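# Close both analyser doors and release them

## Task

Close both of the analyser's doors, then leave both grippers holding nothing and with neither one in contact with either door.

## Robot and tools

Robot: two six-joint arms with parallel grippers, named left_arm and right_arm. The names are labels only; left_arm sits on the +y side. Base roots in the scene frame: left_arm at (+0.030, +0.328, 0) m, quat_wxyz (+1.000, 0, 0, -0.013); right_arm at (0, -0.280, 0) m, quat_wxyz (+0.996, 0, 0, +0.093).

Scene frame: origin on the table surface midway between the arms, +x out across the table, +z up. All printed hand poses use this frame: end_effector_position in metres and end_effector_quat_wxyz. That position is the point between the finger pads, roughly 1 cm short of the fingertips. The fingers extend along the gripper's +z axis and close along its y axis. Printed positions can be somewhat wrong, more so when the arm is stretched far.

Tool execute_actions. Argument actions is a list holding at most one item; an optional boolean pictures decides whether camera images come back (they do by default). Three uses:
- Empty list {"actions": []}: no motion, just returns the current state.
- Motion {"actions": [{"rows": [[...]], "steps": N}]}: N is 1 to 15 control steps of 1/30 s each, default 15. rows holds 1 to 15 rows; each row is used for one step and the final row repeats if rows run out.
- Wait {"actions": [{"steps": N}]} with no rows: N up to 300; returns after that many steps since the previous result, with time spent replying counted in.
A refused call moves nothing.

Every row is a single flat list of 14 numbers covering both arms, even if one arm stays still: left_arm waist, shoulder, elbow, wrist pitch, wrist yaw, wrist roll, opening, then the same seven for right_arm. The six joint values are absolute target angles in radians, in the same terms as the Joint positions line, not offsets. Stated ranges per arm: waist -2.618 to 3.054, shoulder 0.000 to 3.142, elbow 0.000 to 3.142, wrist pitch -1.571 to 1.571, wrist yaw -1.571 to 1.571, wrist roll -2.094 to 2.094. A target more than 0.036 rad beyond a range end, and further out than the joint's last reported angle, gets the call refused. True ends may differ from the stated ones by up to 0.036 rad either way; commands beyond the true end are clipped there and the result may print "joint sent to its limit" (possibly referring to an earlier action still running). Absence of that line does not prove there is more room.

Opening is an absolute gripper command from -1 (closed) to +1 (fully open, pad gap 0.094 m). Away from the extremes, fingers move until grip_measured equals the commanded number. grip_measured is the measured opening on that same scale; each gripper can read up to about 1 mm off, consistently. To keep hold of something, command below grip_measured: about 0.03 less is firm, a smaller margin is gentler. Pad force tops out around 50 to 62 N (less on some grippers, and less on parts under about 2 mm thick); first contact can spike.

Motion limits: each step, a joint's sent target stays within a fixed lead of its measured angle (waist 0.202, shoulder 0.258, elbow 0.238, wrist pitch 0.573, wrist yaw and roll 0.522 rad), and if the targets would move the gripper more than 70 mm from where it is, all of them are scaled back. Distant targets therefore need several calls. Between calls the arms keep heading for the last row sent until everything nearly stops or a step is HELD; after that only a new action resumes travel. Fingers still opening or closing carry on regardless.

Result lines: the state line `left_arm: …` | `right_arm: …` with each gripper pose; Joint positions and Joint velocities, one block per arm with six joints (rad, rad/s) then pad gap (m, m/s); grip_measured; "joint command not followed" means a clearance check altered or blocked joint targets on some steps while the rest of the row ran; HELD marks steps where the row was wholly or partly not sent; MOTOR HOT warns from 75 °C; OVER-TEMPERATURE FAULT reports a stop (at 90 °C the arm halts for 10 s; at 100 °C it goes limp and falls). Holding loads heats motors, even while idle.

Tool zoom_image: camera (cam_head_left, cam_head_right, cam_left_wrist, cam_right_wrist) and region [x0, y0, x1, y1] in pixels of that camera's latest image, origin top-left, at most 504 by 504. All images are 504x504. Wrist cameras ride on each gripper; their pose follows from the arm's joint readings.

Tool read_manual: optional section, only "licences"; returns URDF licence text and moves nothing.

Tool finished_scene: argument scene, the integer of the current scene. It ends that scene irreversibly and reports whether the goal was met; the doors must stay shut afterwards. Replying with no tool call ends everything.

Avoid: dropping or knocking anything off the table (that fails the job), slamming doors, hard hits or very hard pushes, arms colliding or pressing each other, and overheating. Something may occasionally tug a held part or nudge a loose object. Faster, smoother, lower-effort motion is preferred. Typical order: look, approach each door, push it shut gently, open grippers and back away so nothing touches a door, then call finished_scene.

Each tool is called after ">>>" in YAML: its name, and indented under it one key for each argument.

## Session

>>> execute_actions:
  actions: []

Scene clock: 0.00 s of 4800.00 s.
left_arm: end_effector_position=(+0.2643, +0.5222, +0.1330) grip_measured=+1.000 end_effector_quat_wxyz=(+0.121, +0.805, -0.548, +0.193) | right_arm: end_effector_position=(+0.2613, +0.0226, +0.1450) grip_measured=+1.000 end_effector_quat_wxyz=(-0.201, +0.877, -0.308, +0.309)
Joint positions: left_arm=[ 0.945  1.875  1.597 -1.528  0.398 -0.979  0.094] | right_arm=[ 0.9    1.586  1.154 -0.581  0.541 -1.537  0.094]
Joint velocities: left_arm=[-0.017  0.007 -0.007 -0.037  0.007 -0.022  0.   ] | right_arm=[ 0.012  0.017 -0.007 -0.007 -0.066 -0.037  0.   ]

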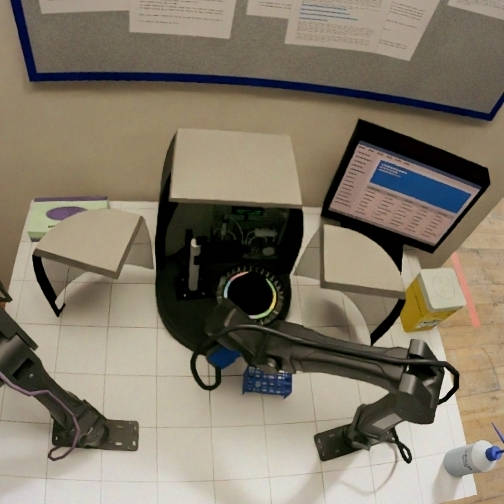

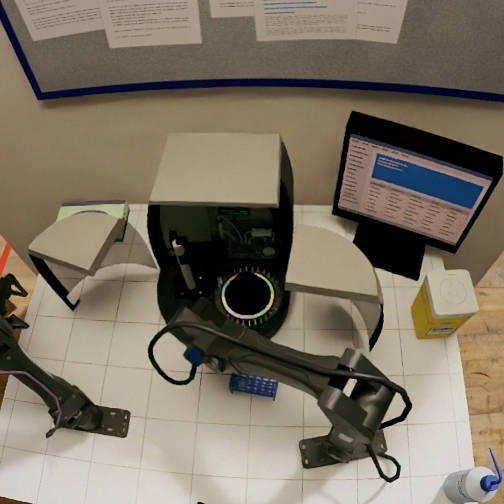

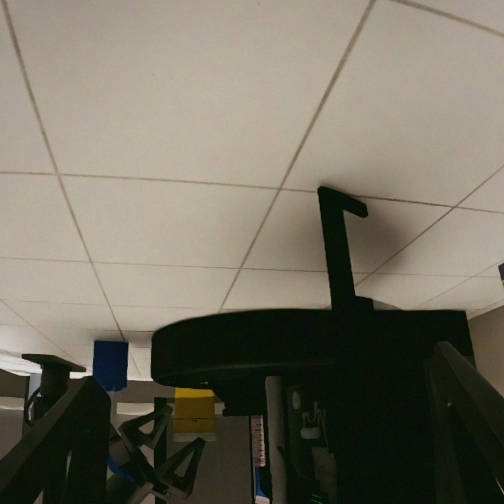

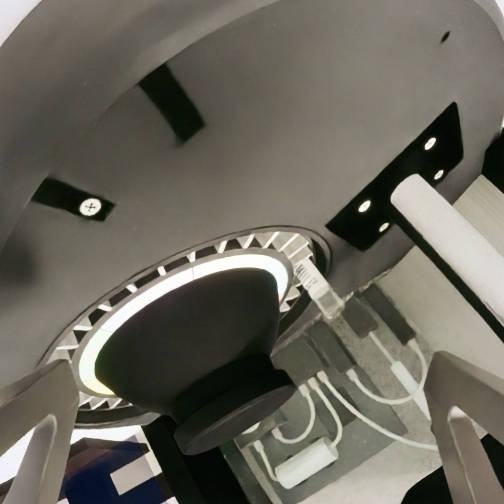

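>>> zoom_image:
  camera: "cam_head_left"
  region: [0, 180, 252, 340]

>>> zoom_image:
  camera: "cam_head_right"
  region: [252, 200, 504, 360]

Region (0, 180, 252, 340) of cam_head_left's 504x504 image, scaled by 2.000, with more detail than that image has; it fills the top 320 rows of this view, and the rest is white.

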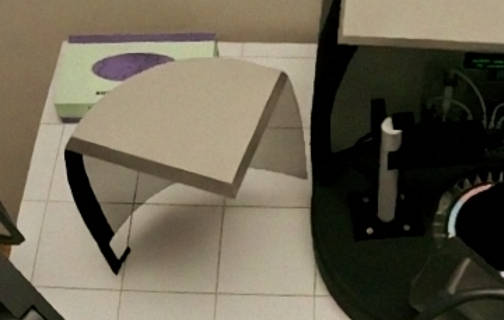

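Region (252, 200, 504, 360) of cam_head_right's 504x504 image, scaled by 2.000, with more detail than that image has; it fills the top 320 rows of this view, and the rest is white.

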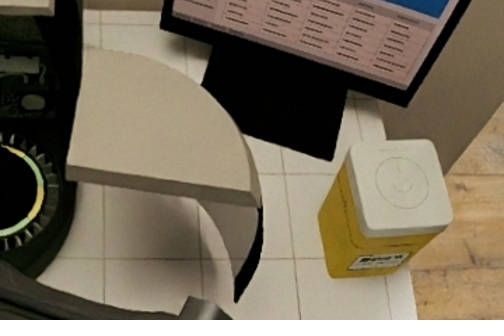

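>>> execute_actions:
  actions:
    - {"rows": [[0.42,1.968,1.955,-1.55,0,-1.5,-1, 0.9,1.535,2.013,-1.5,0,-1.537,-1]], "steps": 15}
  pictures: false

>>> execute_actions:
  actions:
    - {"steps": 45}

Scene clock: 14.20 s of 4800.00 s.
left_arm: end_effector_position=(+0.3831, +0.4545, +0.1645) grip_measured=-0.998 end_effector_quat_wxyz=(+0.005, +0.793, -0.609, +0.021) | right_arm: end_effector_position=(+0.1689, +0.0260, +0.3426) grip_measured=-0.977 end_effector_quat_wxyz=(-0.294, +0.918, -0.251, +0.088)
Joint positions: left_arm=[ 0.388  1.978  1.944 -1.523  0.041 -1.472  0.   ] | right_arm=[ 0.897  1.538  1.995 -1.405  0.041 -1.537  0.001]
Joint velocities: left_arm=[ 0.315  0.012 -0.012 -0.095 -0.242 -0.198 -0.   ] | right_arm=[ 0.007 -0.413  0.359 -0.418 -0.212  0.037 -0.   ]
Steps of this call (steps 1 to 90: nothing new was sent; then 10.70 s passed at rest; steps 91 to 105: all 15 steps of this action). Readings (joint positions):
91: left_arm=[0.924 1.892 1.635 -1.551 0.334 -1.059] | right_arm=[0.896 1.589 1.190 -0.660 0.472 -1.537]
92: left_arm=[0.885 1.925 1.707 -1.572 0.255 -1.151] | right_arm=[0.895 1.595 1.245 -0.772 0.389 -1.537]
94: left_arm=[0.774 1.976 1.849 -1.553 0.154 -1.275] | right_arm=[0.897 1.592 1.362 -0.953 0.272 -1.537]
98: left_arm=[0.509 1.979 1.943 -1.513 0.065 -1.403] | right_arm=[0.897 1.582 1.616 -1.235 0.137 -1.537]
105: the state above

Scene clock: 15.70 s of 4800.00 s.
left_arm: end_effector_position=(+0.3756, +0.4689, +0.1644) grip_measured=-0.998 end_effector_quat_wxyz=(+0.002, +0.810, -0.587, +0.010) | right_arm: end_effector_position=(+0.1563, +0.0120, +0.3348) grip_measured=-0.977 end_effector_quat_wxyz=(-0.262, +0.930, -0.250, +0.068)
Joint positions: left_arm=[ 0.42   1.978  1.944 -1.53   0.019 -1.493  0.   ] | right_arm=[ 0.897  1.536  2.006 -1.493  0.015 -1.537  0.001]
Joint velocities: left_arm=[-0.002 -0.002 -0.002  0.037  0.037  0.022 -0.001] | right_arm=[-0.012 -0.002 -0.027 -0.037 -0.007  0.007  0.001]
Steps of this call (steps 1 to 30: the robot went on to your last target; steps 31 to 45: nothing new was sent). Readings (joint positions):
1: left_arm=[0.398 1.978 1.944 -1.525 0.037 -1.476] | right_arm=[0.897 1.527 2.003 -1.419 0.035 -1.537]
2: left_arm=[0.407 1.978 1.944 -1.526 0.032 -1.480] | right_arm=[0.897 1.520 2.006 -1.433 0.031 -1.537]
4: left_arm=[0.419 1.978 1.944 -1.528 0.024 -1.485] | right_arm=[0.897 1.520 2.006 -1.458 0.024 -1.537]
8: left_arm=[0.420 1.978 1.944 -1.530 0.020 -1.490] | right_arm=[0.897 1.534 2.006 -1.481 0.019 -1.537]
45: the state above
All arms were judged still, so your last target was given up. Only a new action makes them travel on or press farther. Fingers that are still opening or closing keep moving.
camera_calibration (this result's frames):
cam_left_wrist: T_world_to_cam=[[0.992735, 0.118173, -0.0226256, -0.421677], [0.103568, -0.743569, 0.66059, 0.238692], [0.0612403, -0.658134, -0.750406, 0.506674], [0, 0, 0, 1]] pos_world=[0.362864, 0.560775, 0.212993]
cam_right_wrist: T_world_to_cam=[[0.441343, 0.72777, 0.524944, -0.250785], [0.655367, -0.661024, 0.365434, -0.176346], [0.612952, 0.182749, -0.768695, 0.246204], [0, 0, 0, 1]] pos_world=[0.0753418, 0.0209514, 0.385347]

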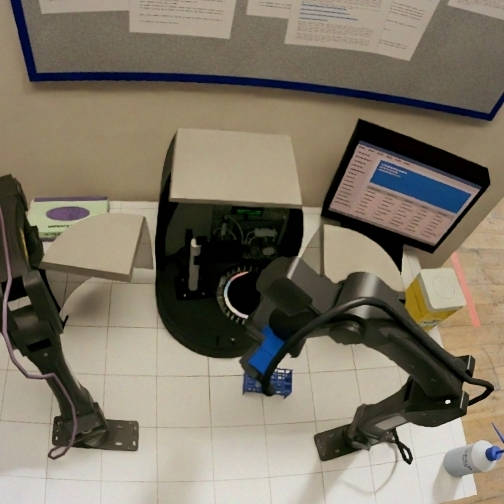

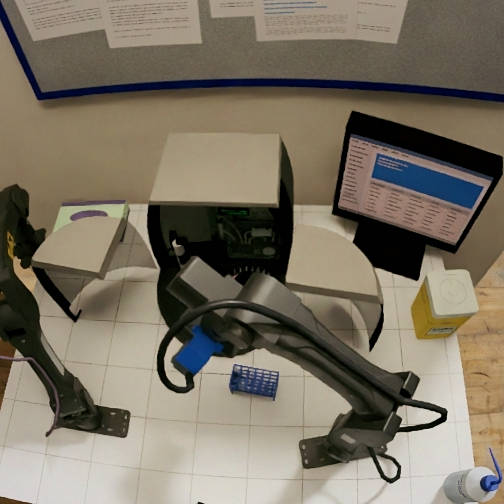

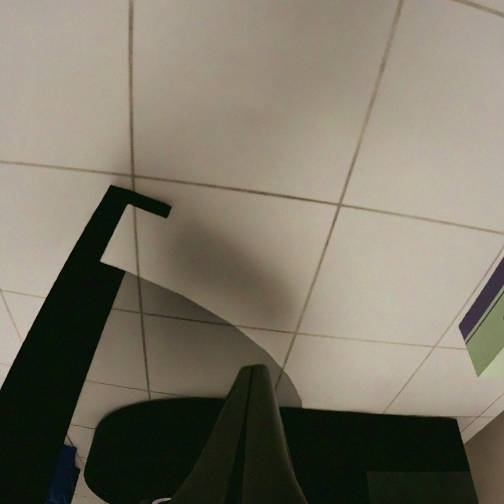

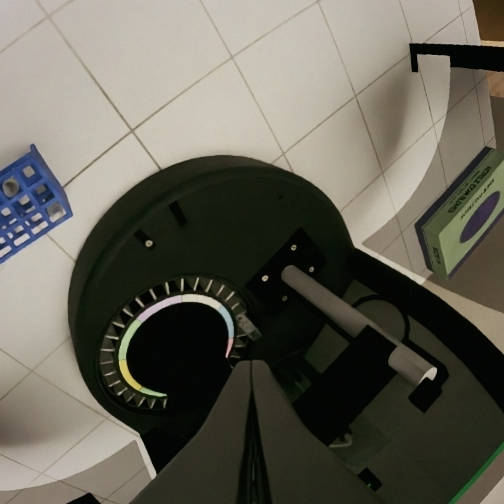

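>>> execute_actions:
  actions:
    - {"rows": [[0.30,1.78,1.72,-1.5,0,-1.7,-1, 0.3,1.535,2.013,-1.5,0,-0.5,-1]], "steps": 15}
  pictures: false

>>> execute_actions:
  actions:
    - {"rows": [[0.066,1.688,1.597,-1.48,0,-1.9,-1, -0.604,1.535,2.013,-1.5,0,1.2,-1]], "steps": 15}
  pictures: false

>>> execute_actions:
  actions:
    - {"steps": 30}

Scene clock: 19.70 s of 4800.00 s.
left_arm: end_effector_position=(+0.3462, +0.4123, +0.1767) grip_measured=-0.998 end_effector_quat_wxyz=(-0.003, +0.828, -0.561, +0.011) | right_arm: end_effector_position=(+0.2957, -0.1261, +0.3310) grip_measured=-0.977 end_effector_quat_wxyz=(+0.264, -0.483, +0.835, -0.015)
Joint positions: left_arm=[ 0.291  1.78   1.733 -1.504  0.012 -1.686  0.   ] | right_arm=[ 0.293  1.548  2.006 -1.494  0.007 -0.57   0.001]
Joint velocities: left_arm=[-0.002  0.007 -0.002 -0.051 -0.007 -0.037 -0.001] | right_arm=[-0.007  0.007 -0.002 -0.022 -0.051  0.388 -0.   ]
Steps of this call (steps 1 to 90: nothing new was sent; then 0.50 s passed at rest; steps 91 to 105: all 15 steps of this action). Readings (joint positions):
91: left_arm=[0.411 1.950 1.900 -1.497 0.012 -1.523] | right_arm=[0.872 1.536 2.006 -1.496 0.000 -1.459]
92: left_arm=[0.393 1.904 1.825 -1.475 0.007 -1.556] | right_arm=[0.818 1.536 2.006 -1.496 -0.009 -1.360]
94: left_arm=[0.340 1.835 1.746 -1.491 0.001 -1.606] | right_arm=[0.674 1.539 2.006 -1.496 -0.007 -1.164]
98: left_arm=[0.287 1.782 1.733 -1.504 0.012 -1.659] | right_arm=[0.383 1.548 2.006 -1.492 -0.010 -0.800]
105: the state above

Scene clock: 20.20 s of 4800.00 s.
left_arm: end_effector_position=(+0.3364, +0.3362, +0.1682) grip_measured=-0.998 end_effector_quat_wxyz=(+0.004, +0.818, -0.575, +0.006) | right_arm: end_effector_position=(+0.3136, -0.2123, +0.3581) grip_measured=-0.978 end_effector_quat_wxyz=(+0.192, +0.270, +0.900, +0.284)
Joint positions: left_arm=[ 0.058  1.707  1.611 -1.472  0.014 -1.885  0.   ] | right_arm=[-0.213  1.505  2.013 -1.512 -0.433  0.685  0.001]
Joint velocities: left_arm=[-0.007 -0.007  0.002 -0.051  0.051 -0.007  0.   ] | right_arm=[-0.52  -0.125  0.076 -0.154 -0.505  1.927 -0.001]
Steps of this call (steps 1 to 15: all 15 steps of this action). Readings (joint positions):
1: left_arm=[0.272 1.767 1.710 -1.486 0.001 -1.718] | right_arm=[0.269 1.548 2.006 -1.496 -0.008 -0.490]
2: left_arm=[0.235 1.746 1.672 -1.469 -0.015 -1.751] | right_arm=[0.220 1.548 2.006 -1.491 -0.033 -0.390]
4: left_arm=[0.133 1.717 1.626 -1.471 -0.017 -1.800] | right_arm=[0.093 1.546 2.006 -1.478 -0.039 -0.193]
8: left_arm=[0.042 1.707 1.611 -1.472 0.014 -1.855] | right_arm=[-0.076 1.540 2.006 -1.483 -0.238 0.170]
15: the state above

Scene clock: 21.20 s of 4800.00 s.
left_arm: end_effector_position=(+0.3364, +0.3362, +0.1682) grip_measured=-0.998 end_effector_quat_wxyz=(+0.004, +0.821, -0.571, +0.006) | right_arm: end_effector_position=(+0.3049, -0.4128, +0.3341) grip_measured=-0.978 end_effector_quat_wxyz=(+0.246, +0.695, +0.667, +0.108)
Joint positions: left_arm=[ 0.058  1.707  1.611 -1.472  0.014 -1.893  0.   ] | right_arm=[-0.609  1.544  2.013 -1.496 -0.016  1.193  0.001]
Joint velocities: left_arm=[-0.012 -0.007 -0.007  0.051 -0.022 -0.066  0.001] | right_arm=[ 0.007 -0.007 -0.007  0.066 -0.037  0.007  0.001]
Steps of this call (steps 1 to 30: the robot went on to your last target). Readings (joint positions):
1: left_arm=[0.058 1.707 1.611 -1.472 0.014 -1.887] | right_arm=[-0.230 1.501 2.016 -1.516 -0.451 0.752]
2: left_arm=[0.058 1.707 1.611 -1.472 0.014 -1.889] | right_arm=[-0.249 1.496 2.018 -1.516 -0.455 0.811]
4: left_arm=[0.058 1.707 1.611 -1.472 0.014 -1.890] | right_arm=[-0.327 1.494 2.023 -1.491 -0.384 0.908]
8: left_arm=[0.058 1.707 1.611 -1.472 0.014 -1.892] | right_arm=[-0.521 1.496 2.024 -1.440 -0.247 1.054]
30: the state above
camera_calibration (this result's frames):
cam_left_wrist: T_world_to_cam=[[0.987239, 0.155933, -0.0322983, -0.376149], [0.138344, -0.739404, 0.658895, 0.128809], [0.0788622, -0.654955, -0.751542, 0.417806], [0, 0, 0, 1]] pos_world=[0.32058, 0.427541, 0.216978]
cam_right_wrist: T_world_to_cam=[[-0.874761, 0.00493578, -0.484529, 0.433275], [-0.120559, 0.966287, 0.227498, 0.400179], [0.469317, 0.257421, -0.844675, 0.332191], [0, 0, 0, 1]] pos_world=[0.271355, -0.474339, 0.399488]

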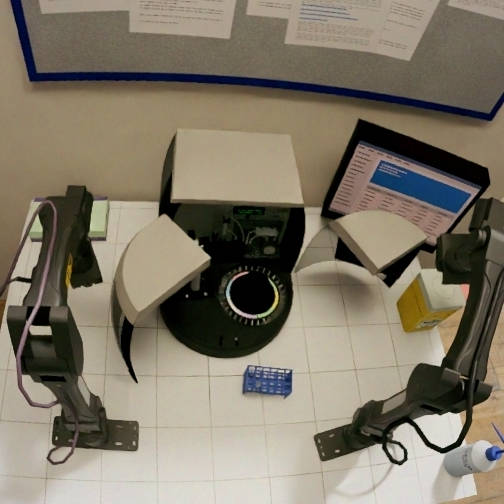

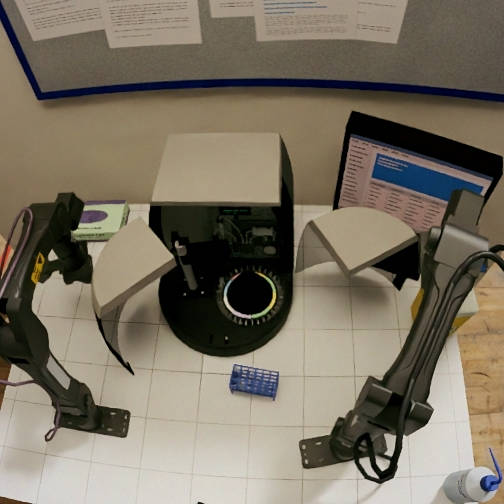

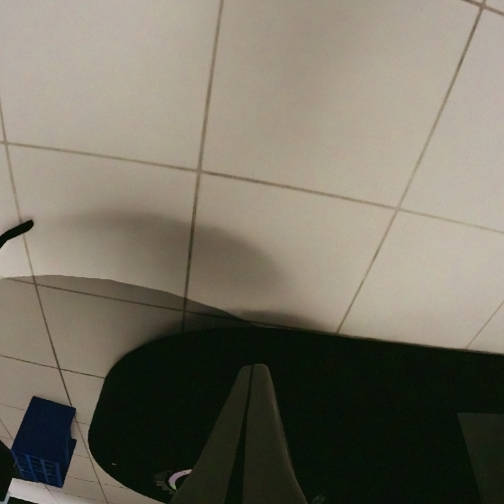

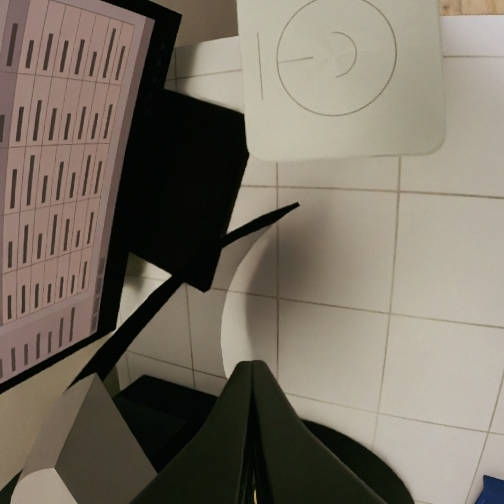

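>>> execute_actions:
  actions:
    - {"rows": [[-0.23,1.573,1.475,-1.473,0,-2.05,-1, -0.5,1.62,1.95,-1.25,0,0.6,-1]], "steps": 15}
  pictures: false

>>> execute_actions:
  actions:
    - {"rows": [[-0.40,1.60,1.50,-1.475,0,-2.05,-1, -0.39,1.704,1.894,-0.975,0,0.0,-1]], "steps": 15}
  pictures: false

>>> execute_actions:
  actions:
    - {"rows": [[-0.54,1.63,1.536,-1.477,0,-2.05,-1, -0.39,1.967,2.21,-1.116,0,0.0,-1]], "steps": 15}

Scene clock: 26.00 s of 4800.00 s.
left_arm: end_effector_position=(+0.2990, +0.2532, +0.1712) grip_measured=-0.998 end_effector_quat_wxyz=(+0.002, +0.775, -0.632, +0.014) | right_arm: end_effector_position=(+0.3615, -0.4013, +0.3070) grip_measured=-0.979 end_effector_quat_wxyz=(+0.277, +0.444, +0.851, +0.038)
Joint positions: left_arm=[-0.239  1.584  1.491 -1.453  0.015 -2.038  0.   ] | right_arm=[-0.507  1.627  1.949 -1.325  0.013  0.638  0.001]
Joint velocities: left_arm=[-0.002 -0.012 -0.002 -0.022 -0.022 -0.051 -0.001] | right_arm=[-0.007  0.017 -0.012 -0.007  0.081 -0.037 -0.001]
Steps of this call (steps 1 to 15: the robot went on to your last target; steps 16 to 90: nothing new was sent; then 1.30 s passed at rest; steps 91 to 105: all 15 steps of this action). Readings (joint positions):
91: left_arm=[0.039 1.690 1.588 -1.453 0.002 -1.916] | right_arm=[-0.597 1.547 2.002 -1.476 -0.007 1.117]
92: left_arm=[-0.004 1.661 1.546 -1.441 -0.007 -1.941] | right_arm=[-0.571 1.552 1.991 -1.438 -0.002 1.019]
94: left_arm=[-0.127 1.615 1.498 -1.448 -0.017 -1.977] | right_arm=[-0.520 1.583 1.974 -1.371 -0.004 0.871]
98: left_arm=[-0.252 1.585 1.491 -1.453 0.015 -2.016] | right_arm=[-0.506 1.628 1.949 -1.333 0.006 0.711]
105: the state above

Scene clock: 26.50 s of 4800.00 s.
left_arm: end_effector_position=(+0.2882, +0.2183, +0.1709) grip_measured=-0.998 end_effector_quat_wxyz=(+0.000, +0.733, -0.681, +0.014) | right_arm: end_effector_position=(+0.3885, -0.4157, +0.3325) grip_measured=-0.978 end_effector_quat_wxyz=(+0.346, +0.175, +0.915, -0.108)
Joint positions: left_arm=[-0.373  1.587  1.493 -1.451  0.01  -2.044  0.   ] | right_arm=[-0.462  1.621  1.941 -1.162  0.147  0.048  0.001]
Joint velocities: left_arm=[ 0.012  0.002  0.002  0.051  0.037 -0.139  0.   ] | right_arm=[-0.002 -0.002 -0.007  0.095 -0.022 -0.256 -0.   ]
Steps of this call (steps 1 to 15: all 15 steps of this action). Readings (joint positions):
1: left_arm=[-0.255 1.584 1.491 -1.453 0.006 -2.039] | right_arm=[-0.499 1.628 1.944 -1.309 0.025 0.576]
2: left_arm=[-0.290 1.585 1.491 -1.454 0.000 -2.040] | right_arm=[-0.491 1.626 1.944 -1.295 0.052 0.497]
4: left_arm=[-0.343 1.587 1.493 -1.446 0.002 -2.044] | right_arm=[-0.477 1.622 1.944 -1.262 0.098 0.350]
8: left_arm=[-0.373 1.587 1.493 -1.451 0.010 -2.044] | right_arm=[-0.462 1.621 1.944 -1.200 0.141 0.161]
15: the state above

Scene clock: 27.00 s of 4800.00 s.
left_arm: end_effector_position=(+0.2832, +0.2102, +0.1803) grip_measured=-0.998 end_effector_quat_wxyz=(-0.000, +0.721, -0.693, +0.013) | right_arm: end_effector_position=(+0.4977, -0.3843, +0.2654) grip_measured=-0.979 end_effector_quat_wxyz=(+0.313, +0.100, +0.943, -0.043)
Joint positions: left_arm=[-0.407  1.589  1.533 -1.489  0.009 -2.045  0.   ] | right_arm=[-0.386  2.005  2.199 -1.122  0.026  0.003  0.001]
Joint velocities: left_arm=[-0.022  0.002 -0.017  0.066 -0.051  0.007 -0.001] | right_arm=[-0.002  0.183 -0.125 -0.037 -0.125 -0.066 -0.001]
Steps of this call (steps 1 to 15: all 15 steps of this action). Readings (joint positions):
1: left_arm=[-0.383 1.589 1.498 -1.454 0.009 -2.044] | right_arm=[-0.462 1.643 1.984 -1.195 0.148 0.040]
2: left_arm=[-0.388 1.589 1.507 -1.463 0.008 -2.044] | right_arm=[-0.462 1.687 2.051 -1.236 0.159 0.027]
4: left_arm=[-0.402 1.589 1.523 -1.477 0.009 -2.044] | right_arm=[-0.469 1.762 2.138 -1.248 0.185 0.004]
8: left_arm=[-0.407 1.589 1.533 -1.489 0.009 -2.045] | right_arm=[-0.442 1.860 2.214 -1.163 0.115 0.001]
15: the state above
camera_calibration (this result's frames):
cam_left_wrist: T_world_to_cam=[[0.987464, -0.157353, -0.0124623, -0.241397], [-0.110121, -0.743321, 0.659809, 0.106022], [-0.113086, -0.650165, -0.75133, 0.401901], [0, 0, 0, 1]] pos_world=[0.295495, 0.302126, 0.228998]
cam_right_wrist: T_world_to_cam=[[-0.230089, -0.973075, 0.0135972, -0.260396], [-0.957157, 0.223756, -0.183805, 0.651624], [0.175814, -0.0553061, -0.982869, 0.23896], [0, 0, 0, 1]] pos_world=[0.521779, -0.385974, 0.358179]

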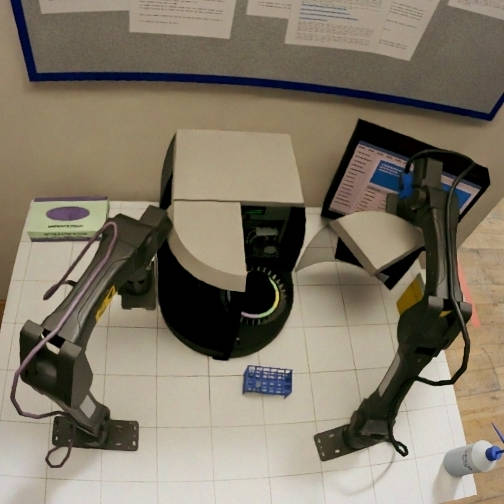

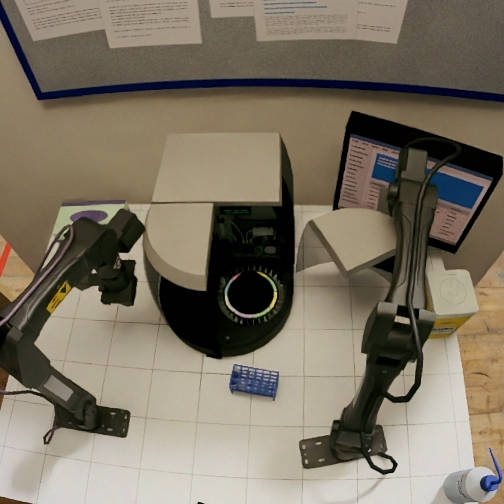

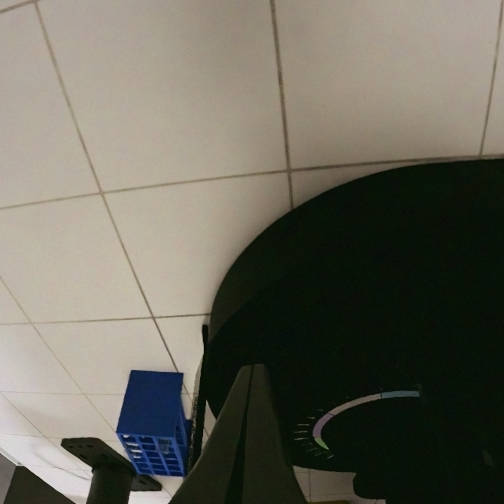

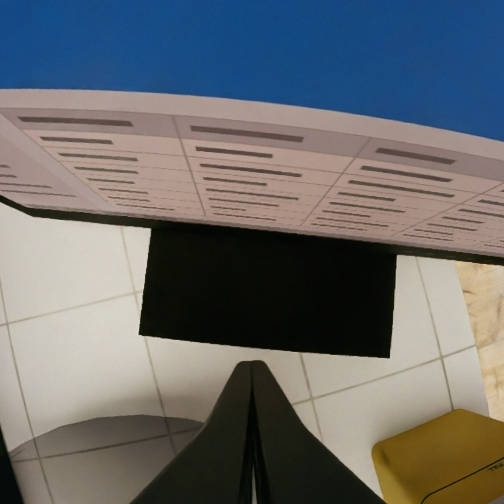

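>>> execute_actions:
  actions:
    - {"rows": [[0.1,1.5,1.4,-1.4,0,-1.9,-1, -0.39,1.813,1.63,-0.69,0,0.0,-1]], "steps": 15}
  pictures: false

>>> execute_actions:
  actions:
    - {"rows": [[0.1,1.5,1.4,-1.4,0,-1.9,-1, -0.39,1.65,1.45,-0.68,0,0.0,-1]], "steps": 15}
  pictures: false

>>> execute_actions:
  actions:
    - {"rows": [[0.1,1.5,1.4,-1.4,0,-1.9,-1, -0.385,1.48,1.271,-0.664,0,0.0,-1]], "steps": 15}

Scene clock: 29.13 s of 4800.00 s.
left_arm: end_effector_position=(+0.2997, +0.3510, +0.1678) grip_measured=-0.998 end_effector_quat_wxyz=(-0.017, +0.840, -0.542, +0.023) | right_arm: end_effector_position=(+0.4800, -0.3792, +0.2026) grip_measured=-0.979 end_effector_quat_wxyz=(+0.332, +0.099, +0.937, -0.036)
Joint positions: left_arm=[ 0.11   1.519  1.412 -1.406  0.002 -1.911  0.   ] | right_arm=[-0.39   1.81   1.65  -0.73   0.007  0.004  0.001]
Joint velocities: left_arm=[-0.007 -0.032 -0.017  0.007  0.022 -0.022 -0.001] | right_arm=[ 0.007  0.012  0.022  0.081  0.022 -0.066  0.   ]
Steps of this call (steps 1 to 30: the robot went on to your last target; steps 31 to 49: nothing new was sent; steps 50 to 64: all 15 steps of this action). Readings (joint positions):
50: left_arm=[-0.378 1.573 1.513 -1.469 0.020 -2.023] | right_arm=[-0.387 1.969 2.136 -1.051 0.013 0.003]
51: left_arm=[-0.330 1.551 1.476 -1.440 0.028 -1.998] | right_arm=[-0.387 1.924 2.042 -0.965 0.012 0.004]
53: left_arm=[-0.190 1.526 1.428 -1.430 0.026 -1.964] | right_arm=[-0.387 1.847 1.879 -0.846 0.012 0.004]
57: left_arm=[0.077 1.524 1.412 -1.409 0.010 -1.930] | right_arm=[-0.388 1.805 1.663 -0.764 0.009 0.004]
64: the state above

Scene clock: 29.63 s of 4800.00 s.
left_arm: end_effector_position=(+0.2997, +0.3508, +0.1678) grip_measured=-0.998 end_effector_quat_wxyz=(-0.017, +0.838, -0.545, +0.024) | right_arm: end_effector_position=(+0.4409, -0.3708, +0.2012) grip_measured=-0.979 end_effector_quat_wxyz=(+0.332, +0.099, +0.937, -0.036)
Joint positions: left_arm=[ 0.109  1.519  1.412 -1.406  0.002 -1.907  0.   ] | right_arm=[-0.39   1.654  1.464 -0.699  0.005  0.005  0.001]
Joint velocities: left_arm=[ 0.007  0.007 -0.002 -0.007 -0.007 -0.066 -0.   ] | right_arm=[-0.012 -0.007 -0.002  0.007  0.007  0.007  0.   ]
Steps of this call (steps 1 to 15: all 15 steps of this action). Readings (joint positions):
1: left_arm=[0.109 1.519 1.412 -1.406 0.002 -1.911] | right_arm=[-0.391 1.786 1.619 -0.704 0.006 0.004]
2: left_arm=[0.109 1.519 1.412 -1.406 0.002 -1.910] | right_arm=[-0.390 1.740 1.565 -0.682 0.006 0.004]
4: left_arm=[0.109 1.519 1.412 -1.406 0.002 -1.909] | right_arm=[-0.390 1.670 1.488 -0.691 0.006 0.005]
8: left_arm=[0.109 1.519 1.412 -1.406 0.002 -1.908] | right_arm=[-0.390 1.654 1.464 -0.699 0.005 0.005]
15: the state above

Scene clock: 30.13 s of 4800.00 s.
left_arm: end_effector_position=(+0.2997, +0.3508, +0.1678) grip_measured=-0.998 end_effector_quat_wxyz=(-0.017, +0.838, -0.545, +0.024) | right_arm: end_effector_position=(+0.3973, -0.3607, +0.1953) grip_measured=-0.979 end_effector_quat_wxyz=(+0.332, +0.098, +0.938, -0.036)
Joint positions: left_arm=[ 0.109  1.519  1.412 -1.406  0.002 -1.907  0.   ] | right_arm=[-0.387  1.485  1.272 -0.677  0.007  0.005  0.001]
Joint velocities: left_arm=[-0.012 -0.017 -0.007  0.037 -0.007 -0.007  0.   ] | right_arm=[ 0.002 -0.007  0.012 -0.051 -0.007 -0.007 -0.   ]
Steps of this call (steps 1 to 15: all 15 steps of this action). Readings (joint positions):
1: left_arm=[0.109 1.519 1.412 -1.406 0.002 -1.907] | right_arm=[-0.390 1.631 1.436 -0.677 0.006 0.005]
2: left_arm=[0.109 1.519 1.412 -1.406 0.002 -1.907] | right_arm=[-0.388 1.582 1.388 -0.657 0.005 0.005]
4: left_arm=[0.109 1.519 1.412 -1.406 0.002 -1.907] | right_arm=[-0.387 1.502 1.311 -0.665 0.007 0.005]
8: left_arm=[0.109 1.519 1.412 -1.406 0.002 -1.907] | right_arm=[-0.387 1.482 1.276 -0.677 0.007 0.005]
15: the state above
camera_calibration (this result's frames):
cam_left_wrist: T_world_to_cam=[[0.97541, 0.219259, 0.0223553, -0.370118], [0.151155, -0.739338, 0.656149, 0.141528], [0.160395, -0.636636, -0.7543, 0.399548], [0, 0, 0, 1]] pos_world=[0.275539, 0.440155, 0.21679]
cam_right_wrist: T_world_to_cam=[[-0.22128, -0.975202, -0.00413074, -0.260368], [-0.951115, 0.216747, -0.220003, 0.539501], [0.215442, -0.0447534, -0.975491, 0.175642], [0, 0, 0, 1]] pos_world=[0.417672, -0.362985, 0.288954]

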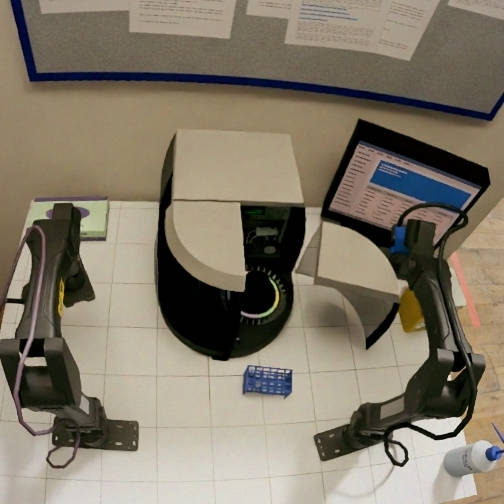

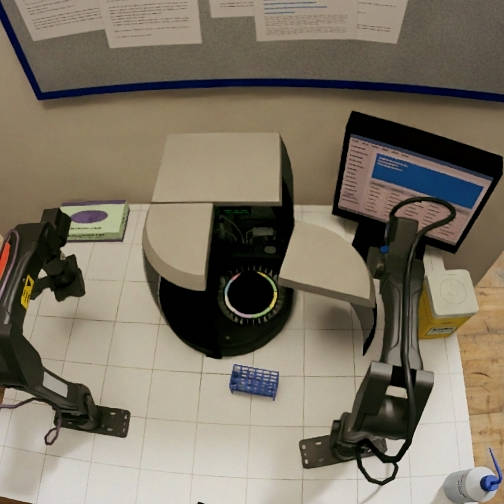

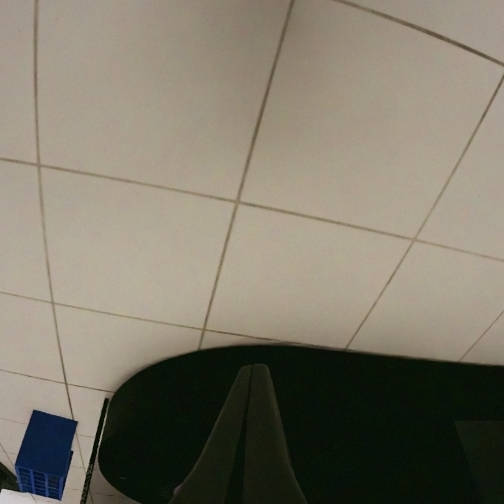

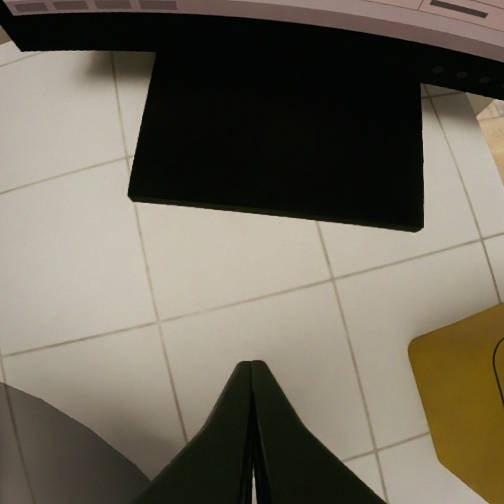

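>>> execute_actions:
  actions:
    - {"rows": [[0.1,1.5,1.4,-1.4,0,-1.9,-1, -0.28,1.184,1.049,-0.738,0,0.0,-1]], "steps": 15}
  pictures: false

>>> execute_actions:
  actions:
    - {"rows": [[0.1,1.5,1.4,-1.4,0,-1.9,-1, -0.03,1.03,0.97,-0.81,0,0.0,-1]], "steps": 15}
  pictures: false

>>> execute_actions:
  actions:
    - {"rows": [[0.1,1.5,1.4,-1.4,0,-1.9,-1, 0.19,1.03,0.97,-0.81,0,0.0,-1]], "steps": 15}
  pictures: false

>>> execute_actions:
  actions:
    - {"steps": 20}

Scene clock: 37.23 s of 4800.00 s.
left_arm: end_effector_position=(+0.2997, +0.3508, +0.1678) grip_measured=-0.998 end_effector_quat_wxyz=(-0.017, +0.838, -0.545, +0.024) | right_arm: end_effector_position=(+0.3286, -0.3100, +0.1984) grip_measured=-0.979 end_effector_quat_wxyz=(+0.339, +0.047, +0.939, -0.016)
Joint positions: left_arm=[ 0.109  1.519  1.412 -1.406  0.002 -1.906  0.   ] | right_arm=[-0.279  1.185  1.05  -0.742  0.004  0.006  0.001]
Joint velocities: left_arm=[-0.002  0.002  0.002  0.007  0.022  0.007 -0.001] | right_arm=[ 0.007  0.007 -0.017 -0.007  0.022 -0.007 -0.   ]
Steps of this call (steps 1 to 15: the robot went on to your last target; steps 16 to 90: nothing new was sent; then 3.60 s passed at rest; steps 91 to 105: all 15 steps of this action). Readings (joint positions):
91: left_arm=[0.109 1.519 1.412 -1.406 0.002 -1.907] | right_arm=[-0.378 1.457 1.236 -0.649 0.014 0.006]
92: left_arm=[0.109 1.519 1.412 -1.406 0.002 -1.907] | right_arm=[-0.362 1.402 1.174 -0.633 0.021 0.006]
94: left_arm=[0.109 1.519 1.412 -1.406 0.002 -1.907] | right_arm=[-0.311 1.273 1.076 -0.686 0.016 0.006]
98: left_arm=[0.109 1.519 1.412 -1.406 0.002 -1.906] | right_arm=[-0.279 1.184 1.050 -0.739 0.004 0.006]
105: the state above

Scene clock: 37.73 s of 4800.00 s.
left_arm: end_effector_position=(+0.2997, +0.3508, +0.1678) grip_measured=-0.998 end_effector_quat_wxyz=(-0.017, +0.838, -0.545, +0.024) | right_arm: end_effector_position=(+0.2898, -0.2327, +0.1984) grip_measured=-0.979 end_effector_quat_wxyz=(+0.338, -0.073, +0.938, +0.027)
Joint positions: left_arm=[ 0.109  1.519  1.412 -1.406  0.002 -1.906  0.   ] | right_arm=[-0.028  1.042  0.973 -0.81   0.001  0.004  0.001]
Joint velocities: left_arm=[-0.012 -0.002  0.007 -0.037 -0.037 -0.007  0.001] | right_arm=[-0.017 -0.017  0.007  0.007  0.037  0.007 -0.001]
Steps of this call (steps 1 to 15: all 15 steps of this action). Readings (joint positions):
1: left_arm=[0.109 1.519 1.412 -1.406 0.002 -1.906] | right_arm=[-0.253 1.169 1.035 -0.736 0.019 0.006]
2: left_arm=[0.109 1.519 1.412 -1.406 0.002 -1.906] | right_arm=[-0.192 1.137 1.009 -0.740 0.027 0.004]
4: left_arm=[0.109 1.519 1.412 -1.406 0.002 -1.906] | right_arm=[-0.076 1.074 0.978 -0.772 0.017 0.004]
8: left_arm=[0.109 1.519 1.412 -1.406 0.002 -1.906] | right_arm=[-0.028 1.042 0.973 -0.799 0.001 0.004]
15: the state above

Scene clock: 38.23 s of 4800.00 s.
left_arm: end_effector_position=(+0.2997, +0.3508, +0.1678) grip_measured=-0.998 end_effector_quat_wxyz=(-0.017, +0.838, -0.545, +0.024) | right_arm: end_effector_position=(+0.2731, -0.1735, +0.1980) grip_measured=-0.979 end_effector_quat_wxyz=(+0.333, -0.169, +0.926, +0.061)
Joint positions: left_arm=[ 0.109  1.519  1.412 -1.406  0.002 -1.906  0.   ] | right_arm=[ 0.186  1.042  0.973 -0.812  0.008  0.009  0.001]
Joint velocities: left_arm=[-0.007 -0.017 -0.012 -0.022  0.051  0.007 -0.001] | right_arm=[-0.007 -0.007 -0.002  0.007  0.007 -0.11  -0.   ]
Steps of this call (steps 1 to 15: all 15 steps of this action). Readings (joint positions):
1: left_arm=[0.109 1.519 1.412 -1.406 0.002 -1.906] | right_arm=[0.001 1.042 0.973 -0.810 0.016 0.005]
2: left_arm=[0.109 1.519 1.412 -1.406 0.002 -1.906] | right_arm=[0.059 1.042 0.973 -0.810 0.026 0.007]
4: left_arm=[0.109 1.519 1.412 -1.406 0.002 -1.906] | right_arm=[0.151 1.042 0.973 -0.810 0.021 0.014]
8: left_arm=[0.109 1.519 1.412 -1.406 0.002 -1.906] | right_arm=[0.186 1.042 0.973 -0.812 0.008 0.010]
15: the state above

Scene clock: 38.90 s of 4800.00 s.
left_arm: end_effector_position=(+0.2997, +0.3508, +0.1678) grip_measured=-0.998 end_effector_quat_wxyz=(-0.017, +0.838, -0.545, +0.024) | right_arm: end_effector_position=(+0.2731, -0.1735, +0.1980) grip_measured=-0.979 end_effector_quat_wxyz=(+0.333, -0.169, +0.926, +0.061)
Joint positions: left_arm=[ 0.109  1.519  1.412 -1.406  0.002 -1.906  0.   ] | right_arm=[ 0.186  1.042  0.973 -0.812  0.008  0.009  0.001]
Joint velocities: left_arm=[ 0.007  0.012 -0.022 -0.007  0.007 -0.007 -0.   ] | right_arm=[ 0.002  0.027  0.002 -0.037 -0.051 -0.022 -0.001]
Steps of this call (steps 1 to 15: the robot went on to your last target; steps 16 to 20: nothing new was sent). Readings (joint positions):
1: left_arm=[0.109 1.519 1.412 -1.406 0.002 -1.906] | right_arm=[0.186 1.042 0.973 -0.812 0.008 0.009]
2: left_arm=[0.109 1.519 1.412 -1.406 0.002 -1.906] | right_arm=[0.186 1.042 0.973 -0.812 0.008 0.009]
4: left_arm=[0.109 1.519 1.412 -1.406 0.002 -1.906] | right_arm=[0.186 1.042 0.973 -0.812 0.008 0.009]
8: left_arm=[0.109 1.519 1.412 -1.406 0.002 -1.906] | right_arm=[0.186 1.042 0.973 -0.812 0.008 0.009]
20: the state above
All arms were judged still, so your last target was given up. Only a new action makes them travel on or press farther. Fingers that are still opening or closing keep moving.
camera_calibration (this result's frames):
cam_left_wrist: T_world_to_cam=[[0.975494, 0.218888, 0.0223593, -0.370014], [0.150874, -0.73941, 0.656133, 0.14164], [0.160152, -0.63668, -0.754314, 0.399639], [0, 0, 0, 1]] pos_world=[0.275573, 0.440164, 0.216792]
cam_right_wrist: T_world_to_cam=[[0.339255, -0.940678, -0.00565494, -0.252048], [-0.916071, -0.329002, -0.229284, 0.278951], [0.213822, 0.0829659, -0.973343, 0.235522], [0, 0, 0, 1]] pos_world=[0.290688, -0.164861, 0.291777]

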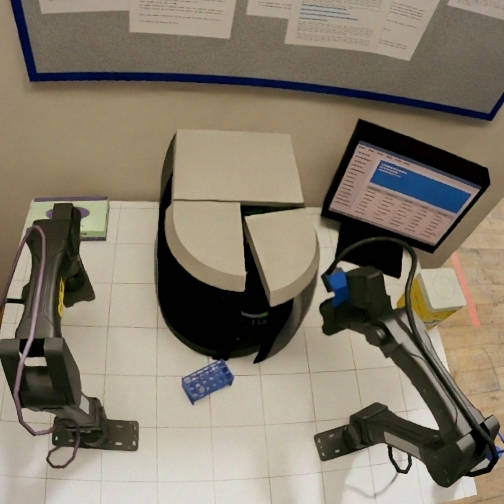

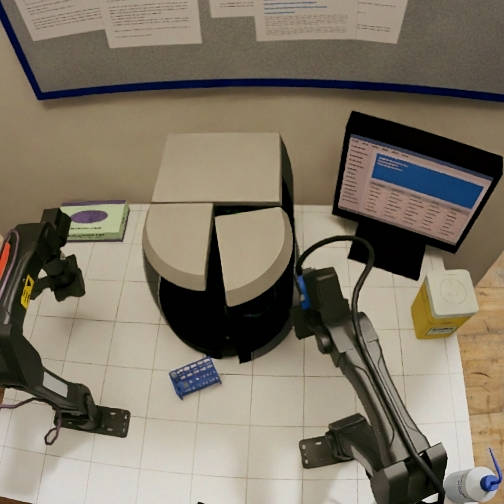

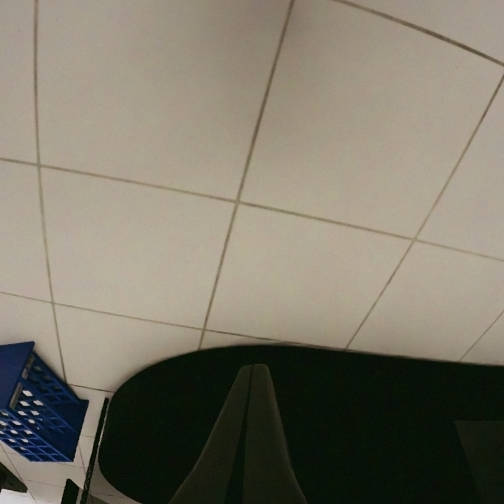

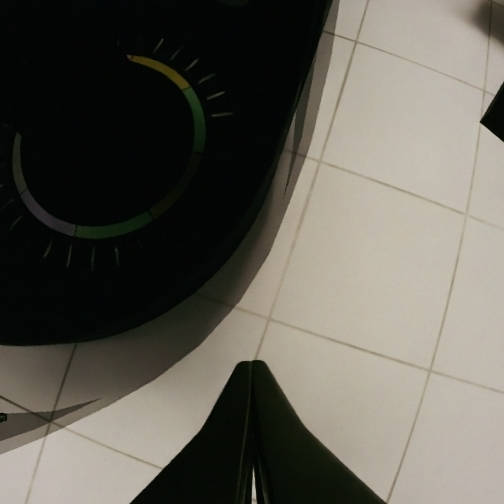

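>>> execute_actions:
  actions:
    - {"rows": [[0.1,1.5,1.4,-1.4,0,-1.9,-1, 0.33,1.04,0.97,-0.81,0,0.0,-1]], "steps": 12}
  pictures: false

>>> execute_actions:
  actions:
    - {"rows": [[0.1,1.5,1.4,-1.4,0,-1.9,-1, 0.34,1.24,1.075,-0.71,0,0.0,-1]], "steps": 15}

Scene clock: 39.70 s of 4800.00 s.
left_arm: end_effector_position=(+0.2997, +0.3508, +0.1678) grip_measured=-0.998 end_effector_quat_wxyz=(-0.017, +0.838, -0.545, +0.024) | right_arm: end_effector_position=(+0.2549, -0.1364, +0.1975) grip_measured=-0.979 end_effector_quat_wxyz=(+0.326, -0.234, +0.912, +0.084)
Joint positions: left_arm=[ 0.109  1.519  1.412 -1.406  0.002 -1.906  0.   ] | right_arm=[ 0.326  1.042  0.973 -0.815  0.007  0.009  0.001]
Joint velocities: left_arm=[ 0.002 -0.012 -0.002 -0.007 -0.007 -0.007 -0.001] | right_arm=[ 0.007 -0.012  0.002  0.007  0.037  0.081 -0.001]
Steps of this call (steps 1 to 12: nothing new was sent; steps 13 to 24: all 12 steps of this action). Readings (joint positions):
13: left_arm=[0.109 1.519 1.412 -1.406 0.002 -1.906] | right_arm=[0.206 1.042 0.973 -0.812 0.018 0.009]
14: left_arm=[0.109 1.519 1.412 -1.406 0.002 -1.906] | right_arm=[0.244 1.042 0.973 -0.814 0.024 0.014]
16: left_arm=[0.109 1.519 1.412 -1.406 0.002 -1.906] | right_arm=[0.306 1.042 0.973 -0.814 0.015 0.012]
20: left_arm=[0.109 1.519 1.412 -1.406 0.002 -1.906] | right_arm=[0.326 1.042 0.973 -0.815 0.007 0.009]
24: the state above

Scene clock: 40.20 s of 4800.00 s.
left_arm: end_effector_position=(+0.2997, +0.3508, +0.1678) grip_measured=-0.998 end_effector_quat_wxyz=(-0.017, +0.838, -0.545, +0.024) | right_arm: end_effector_position=(+0.2626, -0.1334, +0.1969) grip_measured=-0.979 end_effector_quat_wxyz=(+0.293, -0.235, +0.924, +0.073)
Joint positions: left_arm=[ 0.109  1.519  1.412 -1.406  0.002 -1.906  0.   ] | right_arm=[ 0.325  1.138  1.064 -0.884  0.011  0.011  0.001]
Joint velocities: left_arm=[ 0.007 -0.002 -0.007 -0.037  0.022  0.037  0.   ] | right_arm=[-0.012 -0.017 -0.012 -0.051  0.037 -0.022 -0.001]
Steps of this call (steps 1 to 15: all 15 steps of this action). Readings (joint positions):
1: left_arm=[0.109 1.519 1.412 -1.406 0.002 -1.906] | right_arm=[0.327 1.065 0.988 -0.821 0.007 0.009]
2: left_arm=[0.109 1.519 1.412 -1.406 0.002 -1.906] | right_arm=[0.328 1.108 1.017 -0.820 0.007 0.009]
4: left_arm=[0.109 1.519 1.412 -1.406 0.002 -1.906] | right_arm=[0.325 1.132 1.052 -0.864 0.011 0.011]
8: left_arm=[0.109 1.519 1.412 -1.406 0.002 -1.906] | right_arm=[0.325 1.137 1.063 -0.881 0.011 0.011]
15: the state above
camera_calibration (this result's frames):
cam_left_wrist: T_world_to_cam=[[0.975494, 0.218888, 0.0223593, -0.370014], [0.150874, -0.73941, 0.656133, 0.14164], [0.160152, -0.63668, -0.754314, 0.399639], [0, 0, 0, 1]] pos_world=[0.275573, 0.440164, 0.216792]
cam_right_wrist: T_world_to_cam=[[0.463089, -0.88631, -0.00189817, -0.236772], [-0.875854, -0.457295, -0.154145, 0.239851], [0.135752, 0.0730454, -0.988046, 0.255442], [0, 0, 0, 1]] pos_world=[0.285044, -0.118829, 0.288911]

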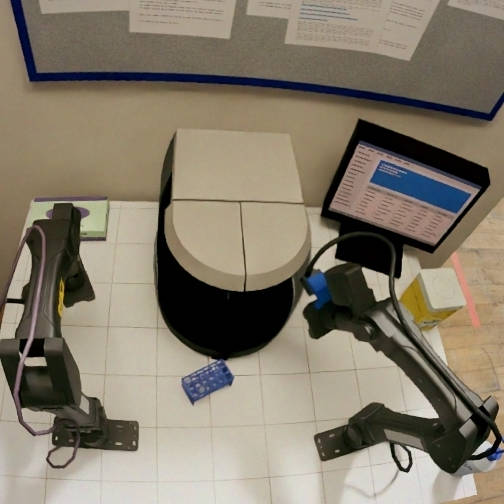

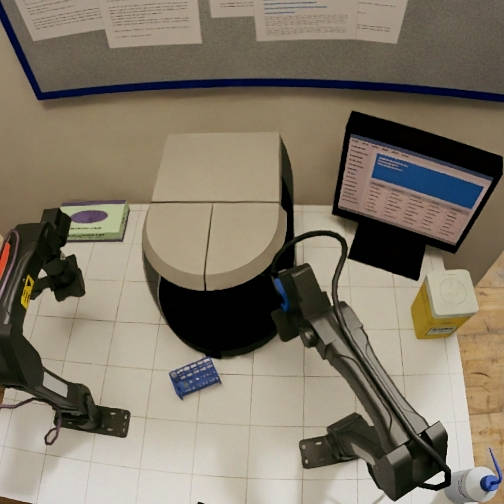

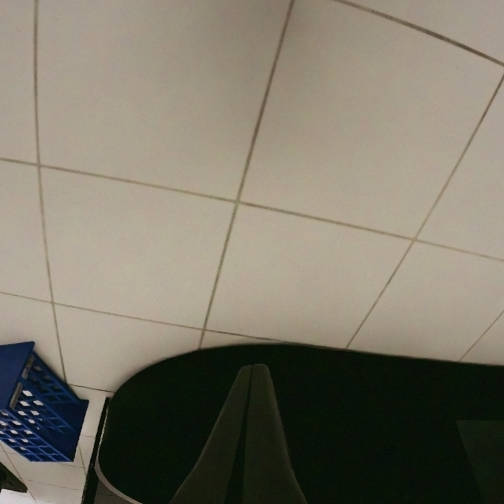

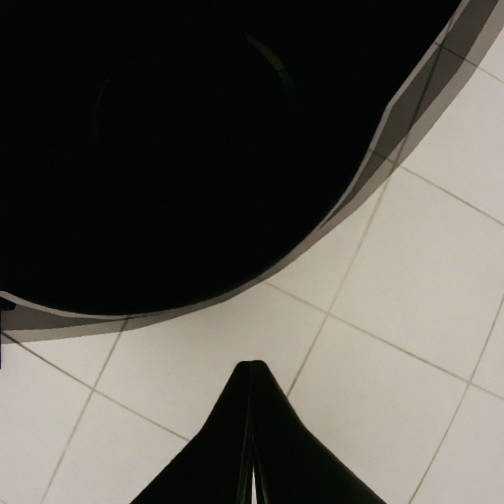

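Both doors are closed. I'll pull the right arm back.

>>> execute_actions:
  actions:
    - {"rows": [[0.1,1.5,1.4,-1.4,0,-1.9,-1, 0.15,1.0,0.95,-0.81,0,0.0,-1]], "steps": 15}

>>> finished_scene:
  scene: 1

Scene clock: 41.03 s of 4800.00 s.
left_arm: end_effector_position=(+0.2997, +0.3508, +0.1678) grip_measured=-0.998 end_effector_quat_wxyz=(-0.017, +0.838, -0.545, +0.024) | right_arm: end_effector_position=(+0.2670, -0.1863, +0.1910) grip_measured=-0.979 end_effector_quat_wxyz=(+0.323, -0.154, +0.932, +0.053)
Joint positions: left_arm=[ 0.109  1.519  1.412 -1.406  0.002 -1.906  0.   ] | right_arm=[ 0.151  1.017  0.949 -0.836  0.007  0.007  0.001]
Joint velocities: left_arm=[-0.007  0.002  0.007 -0.095 -0.051 -0.022  0.001] | right_arm=[-0.002  0.022 -0.002  0.051 -0.022  0.037 -0.   ]
Steps of this call (steps 1 to 10: the robot went on to your last target; steps 11 to 25: all 15 steps of this action). Readings (joint positions):
11: left_arm=[0.109 1.519 1.412 -1.406 0.002 -1.906] | right_arm=[0.300 1.116 1.045 -0.870 -0.003 0.008]
12: left_arm=[0.109 1.519 1.412 -1.406 0.002 -1.906] | right_arm=[0.249 1.084 1.009 -0.849 -0.006 0.007]
14: left_arm=[0.109 1.519 1.412 -1.406 0.002 -1.906] | right_arm=[0.168 1.034 0.961 -0.850 0.004 0.007]
18: left_arm=[0.109 1.519 1.412 -1.406 0.002 -1.906] | right_arm=[0.151 1.017 0.949 -0.846 0.007 0.007]
25: the state above
camera_calibration (this result's frames):
cam_left_wrist: T_world_to_cam=[[0.975494, 0.218888, 0.0223593, -0.370014], [0.150874, -0.73941, 0.656133, 0.14164], [0.160152, -0.63668, -0.754314, 0.399639], [0, 0, 0, 1]] pos_world=[0.275573, 0.440164, 0.216792]
cam_right_wrist: T_world_to_cam=[[0.307734, -0.951459, -0.00498203, -0.255813], [-0.93134, -0.300147, -0.2062, 0.272651], [0.194695, 0.0680947, -0.978497, 0.23447], [0, 0, 0, 1]] pos_world=[0.287003, -0.177526, 0.284374]

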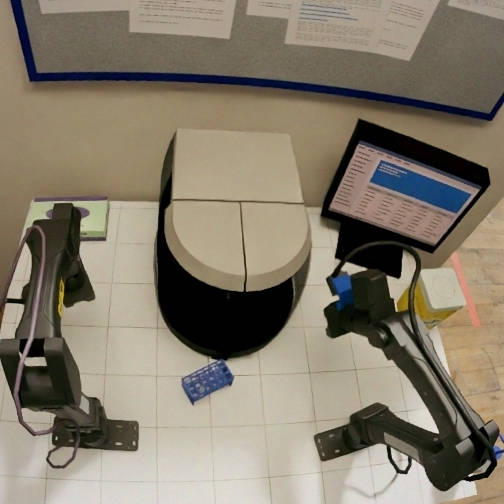

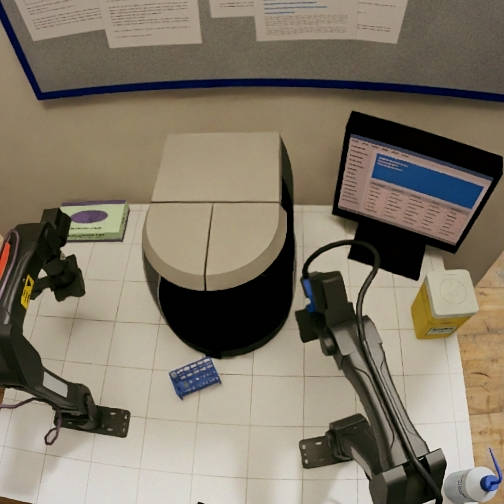

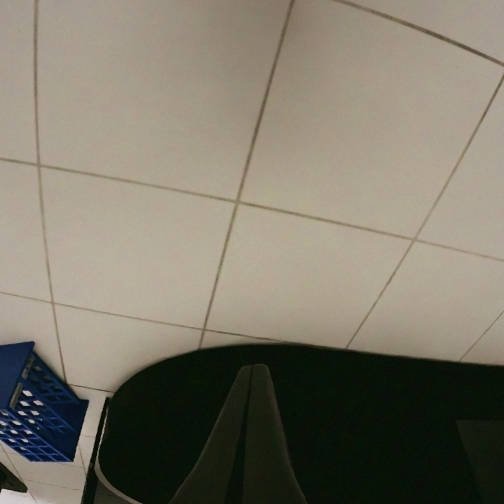

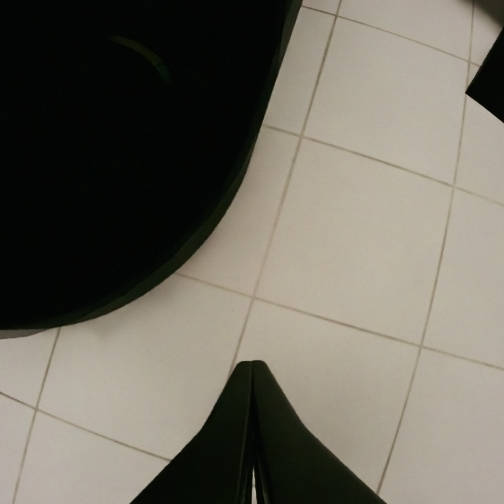

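The scene is finished: the task was done.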